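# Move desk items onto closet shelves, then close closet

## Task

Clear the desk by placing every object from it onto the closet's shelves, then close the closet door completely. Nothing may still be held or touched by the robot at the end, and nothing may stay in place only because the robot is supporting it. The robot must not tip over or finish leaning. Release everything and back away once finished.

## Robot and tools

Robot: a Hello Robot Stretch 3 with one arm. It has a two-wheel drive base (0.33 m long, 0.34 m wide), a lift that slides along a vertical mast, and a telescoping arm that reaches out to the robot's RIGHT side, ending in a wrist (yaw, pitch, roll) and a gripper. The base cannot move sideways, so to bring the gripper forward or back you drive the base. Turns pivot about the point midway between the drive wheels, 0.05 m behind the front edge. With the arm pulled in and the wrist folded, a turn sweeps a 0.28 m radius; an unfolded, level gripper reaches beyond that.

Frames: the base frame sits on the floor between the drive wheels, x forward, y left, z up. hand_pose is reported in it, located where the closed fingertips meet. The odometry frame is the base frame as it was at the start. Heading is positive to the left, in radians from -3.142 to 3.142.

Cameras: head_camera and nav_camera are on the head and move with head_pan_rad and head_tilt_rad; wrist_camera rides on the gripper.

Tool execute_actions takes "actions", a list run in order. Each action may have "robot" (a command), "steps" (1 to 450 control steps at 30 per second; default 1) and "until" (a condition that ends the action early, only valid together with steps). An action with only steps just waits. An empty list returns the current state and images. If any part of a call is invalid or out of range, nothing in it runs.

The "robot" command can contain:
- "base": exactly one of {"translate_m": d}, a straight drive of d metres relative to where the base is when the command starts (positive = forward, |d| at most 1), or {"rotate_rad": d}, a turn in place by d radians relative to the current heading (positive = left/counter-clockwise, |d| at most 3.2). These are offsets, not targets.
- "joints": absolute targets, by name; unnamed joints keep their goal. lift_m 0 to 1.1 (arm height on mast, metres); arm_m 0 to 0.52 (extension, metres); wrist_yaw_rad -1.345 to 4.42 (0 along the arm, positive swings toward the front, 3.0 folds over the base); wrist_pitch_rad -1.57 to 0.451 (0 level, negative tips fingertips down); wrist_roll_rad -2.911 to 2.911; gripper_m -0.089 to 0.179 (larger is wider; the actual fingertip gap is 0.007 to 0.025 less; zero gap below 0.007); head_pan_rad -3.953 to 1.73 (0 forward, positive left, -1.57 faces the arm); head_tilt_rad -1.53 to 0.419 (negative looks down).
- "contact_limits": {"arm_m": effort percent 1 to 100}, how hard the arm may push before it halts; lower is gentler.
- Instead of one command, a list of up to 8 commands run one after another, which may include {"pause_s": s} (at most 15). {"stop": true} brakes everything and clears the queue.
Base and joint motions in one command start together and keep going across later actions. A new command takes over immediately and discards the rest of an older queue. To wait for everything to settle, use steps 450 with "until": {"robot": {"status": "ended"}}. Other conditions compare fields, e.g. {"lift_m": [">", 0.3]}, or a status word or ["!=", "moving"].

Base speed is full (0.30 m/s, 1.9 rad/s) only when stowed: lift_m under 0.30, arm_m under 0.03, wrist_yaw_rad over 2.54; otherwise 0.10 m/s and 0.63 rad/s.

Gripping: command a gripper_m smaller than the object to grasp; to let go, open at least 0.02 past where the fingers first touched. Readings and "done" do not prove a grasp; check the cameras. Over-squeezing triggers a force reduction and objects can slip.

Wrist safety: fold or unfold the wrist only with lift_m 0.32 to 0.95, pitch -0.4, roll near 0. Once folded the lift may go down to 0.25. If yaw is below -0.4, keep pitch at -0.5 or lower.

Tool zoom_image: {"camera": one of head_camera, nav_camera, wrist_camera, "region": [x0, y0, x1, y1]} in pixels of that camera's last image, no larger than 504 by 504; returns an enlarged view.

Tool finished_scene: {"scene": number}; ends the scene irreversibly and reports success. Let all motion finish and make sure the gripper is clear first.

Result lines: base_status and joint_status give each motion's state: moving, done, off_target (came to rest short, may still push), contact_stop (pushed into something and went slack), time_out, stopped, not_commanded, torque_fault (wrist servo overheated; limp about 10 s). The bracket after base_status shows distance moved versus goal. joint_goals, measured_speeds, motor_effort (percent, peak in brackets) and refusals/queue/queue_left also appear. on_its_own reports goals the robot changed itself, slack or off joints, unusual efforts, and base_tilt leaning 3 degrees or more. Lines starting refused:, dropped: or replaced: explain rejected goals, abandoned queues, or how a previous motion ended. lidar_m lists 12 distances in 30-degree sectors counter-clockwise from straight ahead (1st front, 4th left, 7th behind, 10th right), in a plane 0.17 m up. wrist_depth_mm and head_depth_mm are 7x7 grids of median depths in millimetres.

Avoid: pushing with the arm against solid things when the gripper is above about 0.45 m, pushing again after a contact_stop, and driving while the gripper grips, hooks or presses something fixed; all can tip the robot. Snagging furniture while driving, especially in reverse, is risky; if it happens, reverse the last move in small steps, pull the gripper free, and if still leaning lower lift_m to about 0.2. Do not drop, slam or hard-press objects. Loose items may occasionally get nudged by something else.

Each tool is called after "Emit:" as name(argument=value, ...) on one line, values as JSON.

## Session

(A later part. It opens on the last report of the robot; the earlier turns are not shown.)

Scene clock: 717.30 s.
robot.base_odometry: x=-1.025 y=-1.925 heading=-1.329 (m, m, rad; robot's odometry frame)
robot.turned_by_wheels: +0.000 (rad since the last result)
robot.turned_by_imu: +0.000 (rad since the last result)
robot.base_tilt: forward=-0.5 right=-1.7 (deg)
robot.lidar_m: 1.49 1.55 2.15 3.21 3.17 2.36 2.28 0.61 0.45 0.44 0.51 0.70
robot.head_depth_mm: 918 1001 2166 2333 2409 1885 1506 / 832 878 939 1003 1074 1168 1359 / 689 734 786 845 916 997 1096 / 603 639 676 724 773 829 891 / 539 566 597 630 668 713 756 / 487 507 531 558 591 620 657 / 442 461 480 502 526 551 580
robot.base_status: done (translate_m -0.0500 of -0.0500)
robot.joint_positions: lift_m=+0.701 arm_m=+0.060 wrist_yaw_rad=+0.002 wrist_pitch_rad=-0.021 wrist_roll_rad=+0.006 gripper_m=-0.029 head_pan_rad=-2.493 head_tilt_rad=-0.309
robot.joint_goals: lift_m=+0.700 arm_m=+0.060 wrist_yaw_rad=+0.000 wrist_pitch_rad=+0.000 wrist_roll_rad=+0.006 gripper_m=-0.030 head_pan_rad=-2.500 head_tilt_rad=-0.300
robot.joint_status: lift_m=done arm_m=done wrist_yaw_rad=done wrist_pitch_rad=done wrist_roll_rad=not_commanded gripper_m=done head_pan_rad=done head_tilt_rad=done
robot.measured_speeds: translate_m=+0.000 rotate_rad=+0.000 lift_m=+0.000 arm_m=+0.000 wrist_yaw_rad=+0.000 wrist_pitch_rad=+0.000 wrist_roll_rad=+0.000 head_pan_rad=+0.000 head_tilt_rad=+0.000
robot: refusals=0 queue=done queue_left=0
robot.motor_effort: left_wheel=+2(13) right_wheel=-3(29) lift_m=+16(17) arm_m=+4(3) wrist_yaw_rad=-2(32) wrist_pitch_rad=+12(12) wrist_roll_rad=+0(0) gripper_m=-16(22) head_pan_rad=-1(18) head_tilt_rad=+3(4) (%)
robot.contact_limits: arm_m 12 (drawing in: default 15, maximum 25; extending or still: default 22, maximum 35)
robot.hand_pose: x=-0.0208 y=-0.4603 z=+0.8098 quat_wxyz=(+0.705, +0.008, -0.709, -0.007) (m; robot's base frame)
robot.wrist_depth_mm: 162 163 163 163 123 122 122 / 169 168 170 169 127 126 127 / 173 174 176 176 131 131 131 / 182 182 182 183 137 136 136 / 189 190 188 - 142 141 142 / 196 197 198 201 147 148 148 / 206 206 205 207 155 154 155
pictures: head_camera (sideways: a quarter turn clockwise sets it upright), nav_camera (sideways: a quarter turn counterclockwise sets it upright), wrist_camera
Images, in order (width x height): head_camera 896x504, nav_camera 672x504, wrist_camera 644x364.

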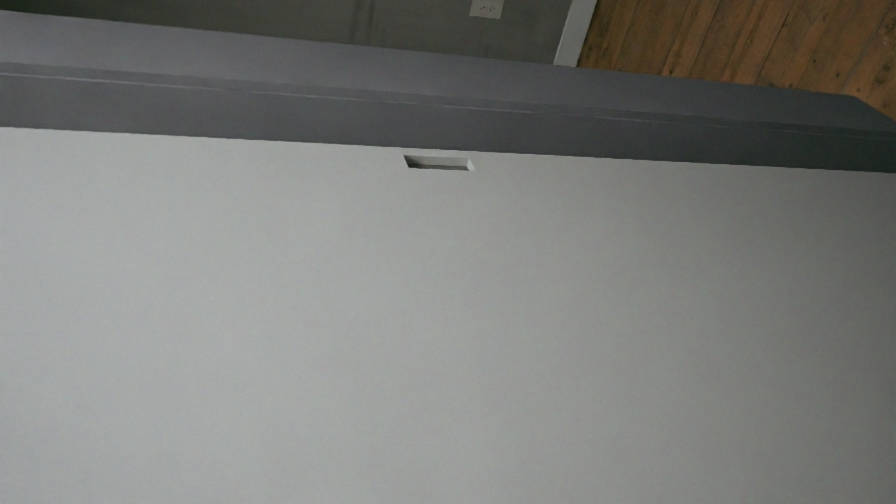

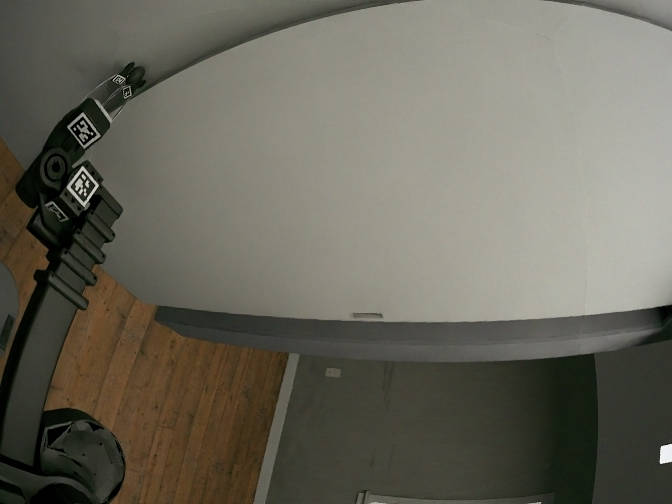

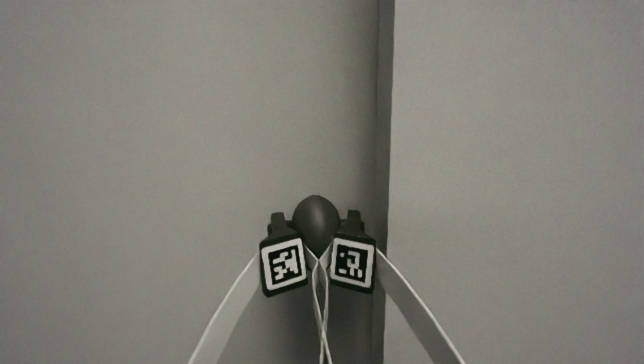

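Emit:
execute_actions(actions=[{"robot":{"base":{"translate_m":-0.05}},"steps":300,"until":{"robot":{"status":"ended"}}}])

Scene clock: 720.80 s.
robot.base_odometry: x=-1.037 y=-1.876 heading=-1.329 (m, m, rad; robot's odometry frame)
robot.turned_by_wheels: +0.000 (rad since the last result)
robot.turned_by_imu: +0.000 (rad since the last result)
robot.base_tilt: forward=-0.5 right=-1.7 (deg)
robot.lidar_m: 1.54 1.60 2.22 3.60 3.08 2.30 2.24 0.61 0.45 0.44 0.51 0.70
robot.head_depth_mm: 916 2040 2136 2281 2405 1895 1506 / 788 836 895 960 1032 1197 1359 / 686 731 786 842 912 994 1091 / 603 639 680 720 771 826 893 / 538 566 597 630 668 709 757 / 484 506 532 557 588 619 655 / 442 460 480 500 523 551 579
robot.base_status: done (translate_m -0.0500 of -0.0500)
robot.joint_positions: lift_m=+0.701 arm_m=+0.060 wrist_yaw_rad=+0.003 wrist_pitch_rad=-0.021 wrist_roll_rad=+0.006 gripper_m=-0.029 head_pan_rad=-2.493 head_tilt_rad=-0.309
robot.joint_goals: lift_m=+0.700 arm_m=+0.060 wrist_yaw_rad=+0.000 wrist_pitch_rad=+0.000 wrist_roll_rad=+0.006 gripper_m=-0.030 head_pan_rad=-2.500 head_tilt_rad=-0.300
robot.joint_status: lift_m=done arm_m=done wrist_yaw_rad=done wrist_pitch_rad=done wrist_roll_rad=not_commanded gripper_m=done head_pan_rad=done head_tilt_rad=done
robot.measured_speeds: translate_m=+0.000 rotate_rad=+0.000 lift_m=+0.000 arm_m=+0.000 wrist_yaw_rad=+0.000 wrist_pitch_rad=+0.000 wrist_roll_rad=+0.000 head_pan_rad=+0.000 head_tilt_rad=+0.000
robot: refusals=0 queue=done queue_left=0
robot.motor_effort: left_wheel=+2(14) right_wheel=-3(28) lift_m=+16(16) arm_m=+4(4) wrist_yaw_rad=-2(34) wrist_pitch_rad=+12(13) wrist_roll_rad=+0(0) gripper_m=-17(23) head_pan_rad=+0(3) head_tilt_rad=+3(3) (%)
robot.contact_limits: arm_m 12 (drawing in: default 15, maximum 25; extending or still: default 22, maximum 35)
robot.hand_pose: x=-0.0208 y=-0.4603 z=+0.8098 quat_wxyz=(+0.705, +0.008, -0.709, -0.007) (m; robot's base frame)
robot.wrist_depth_mm: 162 162 162 162 121 121 122 / 168 168 169 168 126 125 125 / 175 175 174 175 131 130 131 / 181 180 180 181 136 135 135 / 189 189 189 - 140 141 141 / 196 197 197 198 147 147 148 / 204 206 205 205 153 154 154
pictures: head_camera (sideways: a quarter turn clockwise sets it upright), nav_camera (sideways: a quarter turn counterclockwise sets it upright), wrist_camera
Images, in order (width x height): head_camera 896x504, nav_camera 672x504, wrist_camera 644x364.

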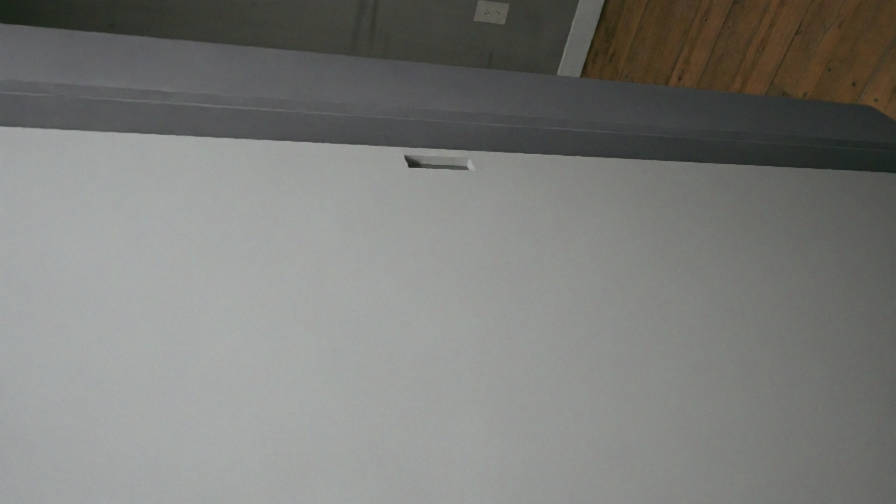

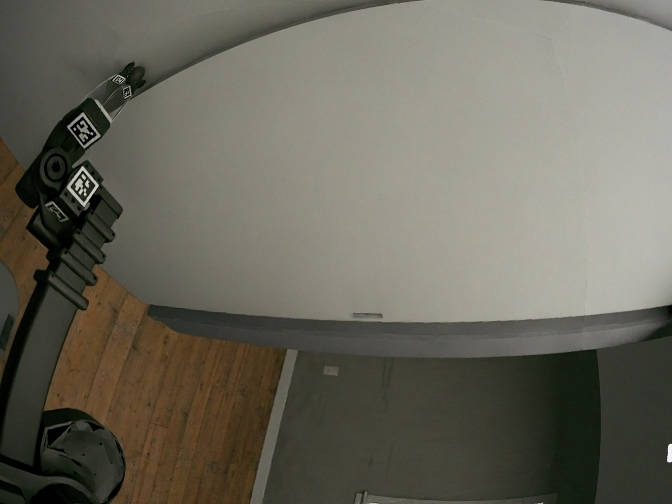

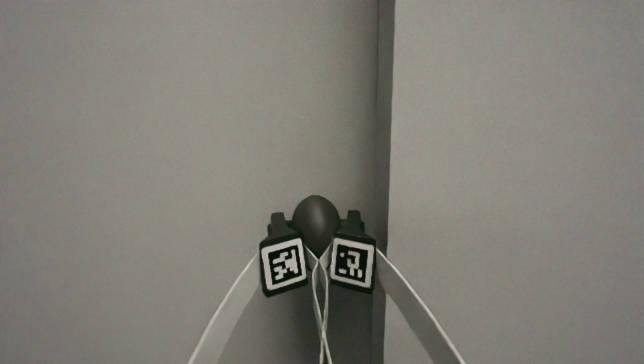

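Emit:
execute_actions(actions=[{"robot":{"base":{"translate_m":-0.07}},"steps":300,"until":{"robot":{"status":"ended"}}}])

Scene clock: 725.37 s.
robot.base_odometry: x=-1.054 y=-1.808 heading=-1.329 (m, m, rad; robot's odometry frame)
robot.turned_by_wheels: +0.000 (rad since the last result)
robot.turned_by_imu: +0.000 (rad since the last result)
robot.base_tilt: forward=-0.6 right=-1.7 (deg)
robot.lidar_m: 1.60 1.67 2.32 3.20 2.99 2.23 2.16 0.62 0.45 0.44 0.51 0.70
robot.head_depth_mm: 1910 1990 2127 2227 2324 1901 1495 / 748 799 857 970 1069 1192 1424 / 687 733 786 845 913 995 1077 / 603 639 675 720 770 830 898 / 537 564 595 628 666 707 757 / 485 506 532 559 588 618 656 / 441 459 480 501 526 551 579
robot.base_status: done (translate_m -0.0700 of -0.0700)
robot.joint_positions: lift_m=+0.701 arm_m=+0.060 wrist_yaw_rad=+0.057 wrist_pitch_rad=-0.021 wrist_roll_rad=+0.006 gripper_m=-0.029 head_pan_rad=-2.493 head_tilt_rad=-0.309
robot.joint_goals: lift_m=+0.700 arm_m=+0.060 wrist_yaw_rad=+0.053 wrist_pitch_rad=+0.000 wrist_roll_rad=+0.006 gripper_m=-0.030 head_pan_rad=-2.500 head_tilt_rad=-0.300
robot.joint_status: lift_m=done arm_m=done wrist_yaw_rad=done wrist_pitch_rad=done wrist_roll_rad=not_commanded gripper_m=done head_pan_rad=done head_tilt_rad=done
robot.measured_speeds: translate_m=+0.000 rotate_rad=+0.000 lift_m=+0.000 arm_m=+0.000 wrist_yaw_rad=+0.000 wrist_pitch_rad=+0.000 wrist_roll_rad=+0.000 head_pan_rad=+0.000 head_tilt_rad=+0.000
robot: refusals=0 queue=done queue_left=0
robot.on_its_own: wrist_yaw_rad is held at +0.053, not at your +0.000, by its stall guard, which is not easing now
robot.motor_effort: left_wheel=+3(15) right_wheel=-6(31) lift_m=+17(17) arm_m=+3(3) wrist_yaw_rad=-3(39) wrist_pitch_rad=+12(12) wrist_roll_rad=-1(0) gripper_m=-17(24) head_pan_rad=-1(2) head_tilt_rad=+3(3) (%)
robot.contact_limits: arm_m 12 (drawing in: default 15, maximum 25; extending or still: default 22, maximum 35)
robot.hand_pose: x=-0.0070 y=-0.4599 z=+0.8098 quat_wxyz=(+0.705, +0.028, -0.708, +0.012) (m; robot's base frame)
robot.wrist_depth_mm: 167 166 164 162 119 119 117 / 175 173 171 168 124 122 121 / 181 180 176 174 129 127 126 / 189 186 184 180 133 132 130 / 197 195 191 - 138 137 135 / 205 203 201 200 145 144 140 / 216 213 208 206 151 150 148
pictures: head_camera (sideways: a quarter turn clockwise sets it upright), nav_camera (sideways: a quarter turn counterclockwise sets it upright), wrist_camera
Images, in order (width x height): head_camera 896x504, nav_camera 672x504, wrist_camera 644x364.

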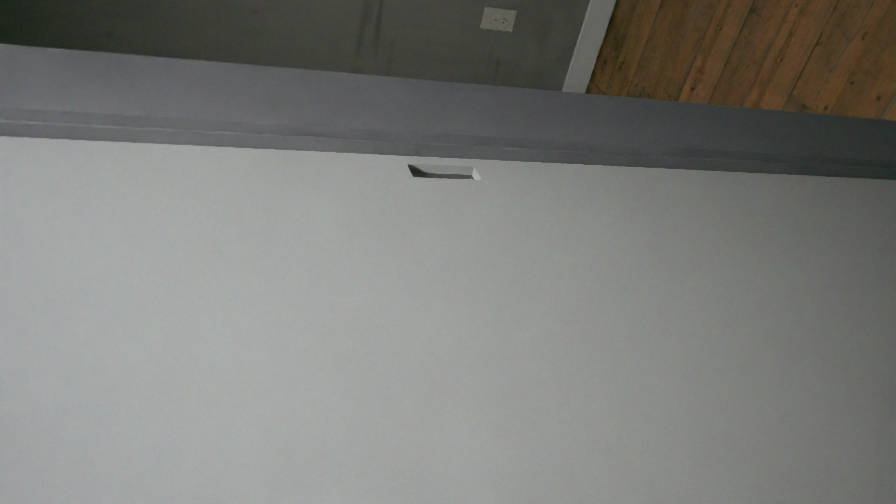

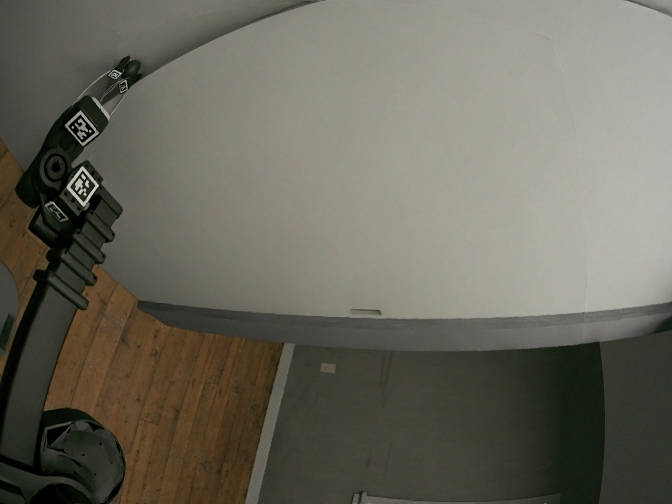

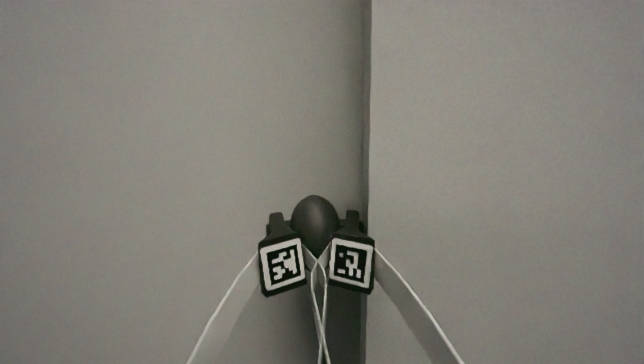

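Emit:
execute_actions(actions=[{"robot":{"base":{"translate_m":-0.04},"joints":{"wrist_yaw_rad":0}},"steps":300,"until":{"robot":{"status":"ended"}}}])

Scene clock: 731.07 s.
robot.base_odometry: x=-1.064 y=-1.769 heading=-1.329 (m, m, rad; robot's odometry frame)
robot.turned_by_wheels: +0.000 (rad since the last result)
robot.turned_by_imu: +0.000 (rad since the last result)
robot.base_tilt: forward=-0.6 right=-1.8 (deg)
robot.lidar_m: 1.65 1.72 2.37 3.61 2.93 2.19 2.12 0.62 0.45 0.44 0.50 0.70
robot.head_depth_mm: 1871 1986 2068 2174 2260 1913 1518 / 735 821 892 971 1073 1778 1426 / 688 732 781 837 893 970 1050 / 603 638 675 719 771 826 898 / 537 564 595 629 664 710 759 / 483 505 531 556 586 619 657 / 440 459 478 501 526 551 578
robot.base_status: done (translate_m -0.0400 of -0.0400)
robot.joint_positions: lift_m=+0.700 arm_m=+0.060 wrist_yaw_rad=+0.218 wrist_pitch_rad=-0.019 wrist_roll_rad=+0.006 gripper_m=-0.029 head_pan_rad=-2.493 head_tilt_rad=-0.309
robot.joint_goals: lift_m=+0.700 arm_m=+0.060 wrist_yaw_rad=+0.216 wrist_pitch_rad=+0.000 wrist_roll_rad=+0.006 gripper_m=-0.030 head_pan_rad=-2.500 head_tilt_rad=-0.300
robot.joint_status: lift_m=done arm_m=done wrist_yaw_rad=off_target wrist_pitch_rad=done wrist_roll_rad=not_commanded gripper_m=done head_pan_rad=done head_tilt_rad=done
robot.measured_speeds: translate_m=+0.000 rotate_rad=+0.000 lift_m=+0.000 arm_m=+0.000 wrist_yaw_rad=+0.000 wrist_pitch_rad=+0.000 wrist_roll_rad=+0.000 head_pan_rad=+0.000 head_tilt_rad=+0.000
robot: refusals=0 queue=dropped queue_left=0
robot.on_its_own: wrist_yaw_rad is held at +0.216, not at your +0.000, by its stall guard, which is not easing now
robot.motor_effort: left_wheel=+3(25) right_wheel=-6(56) lift_m=+17(17) arm_m=+2(3) wrist_yaw_rad=-2(74) wrist_pitch_rad=+11(12) wrist_roll_rad=+0(0) gripper_m=-17(31) head_pan_rad=-1(1) head_tilt_rad=+2(3) (%)
robot.contact_limits: arm_m 12 (drawing in: default 15, maximum 25; extending or still: default 22, maximum 35)
robot.hand_pose: x=+0.0338 y=-0.4545 z=+0.8103 quat_wxyz=(+0.702, +0.084, -0.704, +0.070) (m; robot's base frame)
robot.wrist_depth_mm: 200 190 177 167 119 113 108 / 209 197 184 175 124 117 111 / 218 205 192 181 128 121 115 / 229 214 201 186 133 125 119 / 244 227 210 - 138 129 122 / 255 238 222 205 142 135 127 / 268 248 228 212 151 140 132
pictures: head_camera (sideways: a quarter turn clockwise sets it upright), nav_camera (sideways: a quarter turn counterclockwise sets it upright), wrist_camera
Images, in order (width x height): head_camera 896x504, nav_camera 672x504, wrist_camera 644x364.

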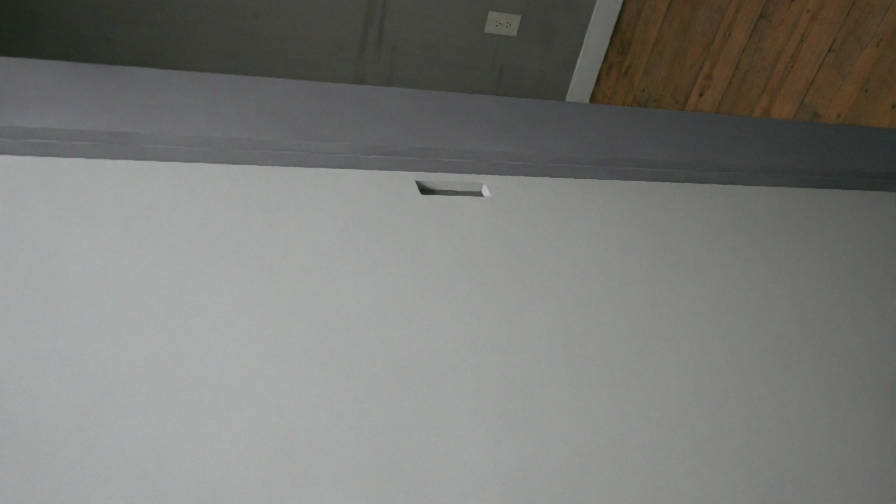

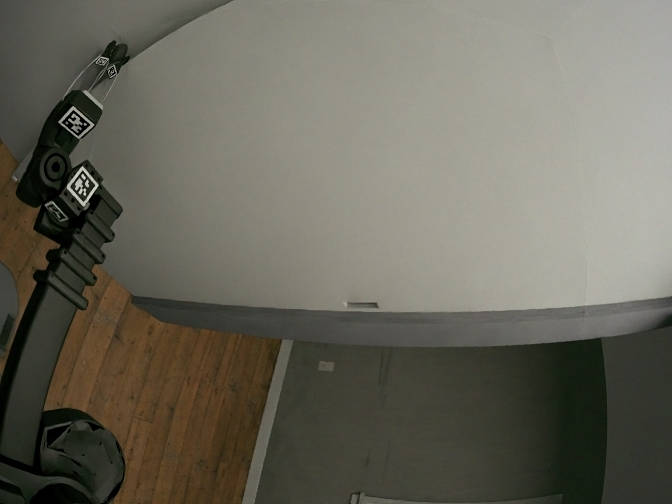

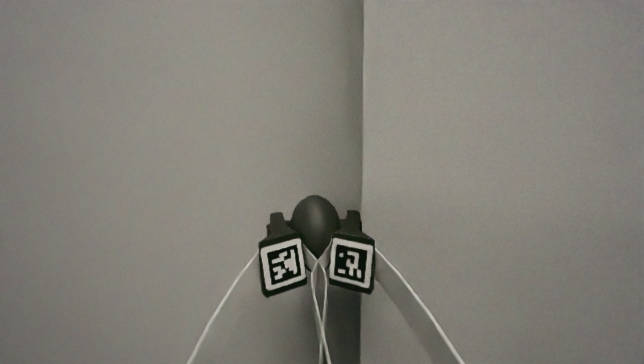

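Door hit the stop. Release and retract.

Emit:
execute_actions(actions=[{"robot":[{"base":{"translate_m":0.08}},{"joints":{"arm_m":0,"wrist_yaw_rad":0.2}}],"steps":300,"until":{"robot":{"status":"ended"}}}])

Emit:
finished_scene(scene=2)

Scene clock: 737.43 s.
robot.base_odometry: x=-1.045 y=-1.847 heading=-1.329 (m, m, rad; robot's odometry frame)
robot.turned_by_wheels: +0.000 (rad since the last result)
robot.turned_by_imu: +0.001 (rad since the last result)
robot.base_tilt: forward=-0.6 right=-1.7 (deg)
robot.lidar_m: 1.56 1.63 2.27 3.20 3.05 2.28 2.20 0.61 0.45 0.44 0.50 0.70
robot.head_depth_mm: 1887 2004 2157 2268 2339 1903 1512 / 765 821 879 943 1072 1196 1350 / 688 731 780 842 909 991 1088 / 601 637 676 718 766 824 889 / 536 565 593 628 664 704 753 / 484 506 530 556 587 618 654 / 440 460 479 500 523 549 576
robot.base_status: done (translate_m +0.0800 of +0.0800)
robot.joint_positions: lift_m=+0.700 arm_m=+0.000 wrist_yaw_rad=+0.202 wrist_pitch_rad=-0.019 wrist_roll_rad=+0.006 gripper_m=-0.029 head_pan_rad=-2.493 head_tilt_rad=-0.309
robot.joint_goals: lift_m=+0.700 arm_m=+0.000 wrist_yaw_rad=+0.200 wrist_pitch_rad=+0.000 wrist_roll_rad=+0.006 gripper_m=-0.030 head_pan_rad=-2.500 head_tilt_rad=-0.300
robot.joint_status: lift_m=done arm_m=done wrist_yaw_rad=done wrist_pitch_rad=done wrist_roll_rad=not_commanded gripper_m=done head_pan_rad=done head_tilt_rad=done
robot.measured_speeds: translate_m=+0.000 rotate_rad=+0.000 lift_m=+0.000 arm_m=+0.000 wrist_yaw_rad=+0.000 wrist_pitch_rad=+0.000 wrist_roll_rad=+0.000 head_pan_rad=+0.000 head_tilt_rad=+0.000
robot: refusals=0 queue=done queue_left=0
robot.motor_effort: left_wheel=+3(8) right_wheel=-3(6) lift_m=+17(17) arm_m=-3(1) wrist_yaw_rad=-1(0) wrist_pitch_rad=+11(11) wrist_roll_rad=+0(1) gripper_m=-16(17) head_pan_rad=-5(1) head_tilt_rad=+3(3) (%)
robot.hand_pose: x=+0.0298 y=-0.3959 z=+0.8103 quat_wxyz=(+0.702, +0.078, -0.705, +0.064) (m; robot's base frame)
robot.wrist_depth_mm: 263 248 236 223 213 177 155 / 270 260 246 230 219 174 159 / 288 272 253 240 226 174 164 / 300 283 265 251 235 181 171 / 316 298 279 - 245 187 177 / 334 307 292 272 252 193 183 / 350 325 303 283 268 201 189
pictures: head_camera (sideways: a quarter turn clockwise sets it upright), nav_camera (sideways: a quarter turn counterclockwise sets it upright), wrist_camera
Images, in order (width x height): head_camera 896x504, nav_camera 672x504, wrist_camera 644x364.

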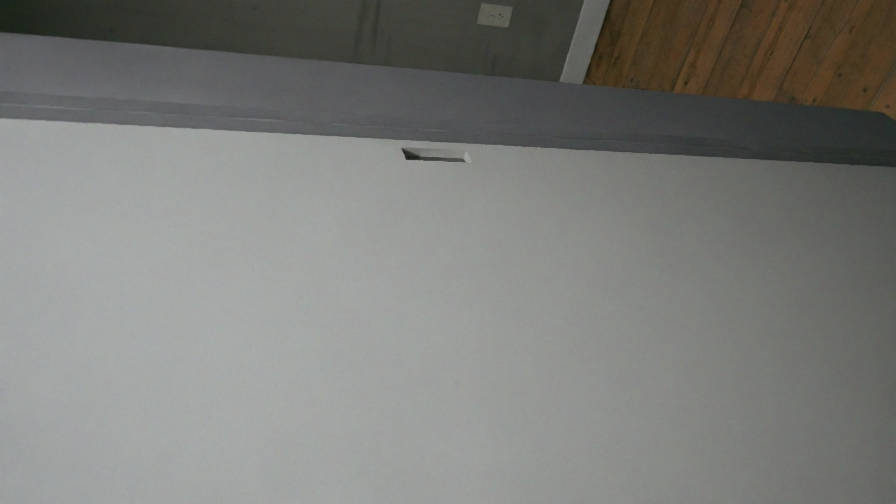

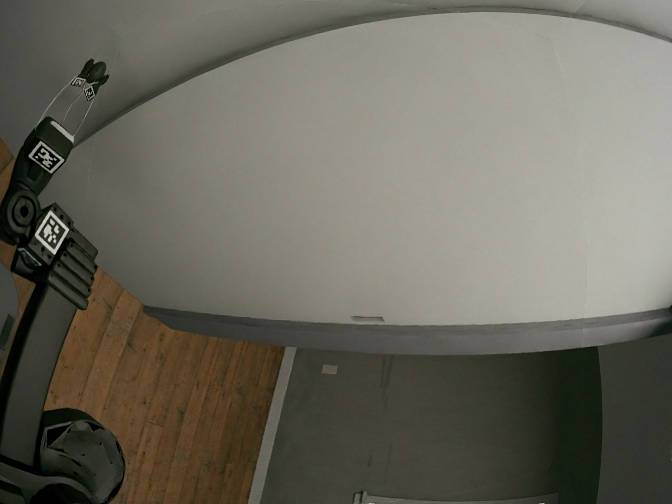

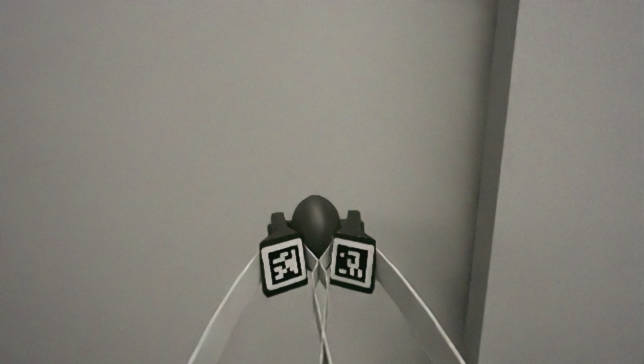

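The scene is finished: the task was done.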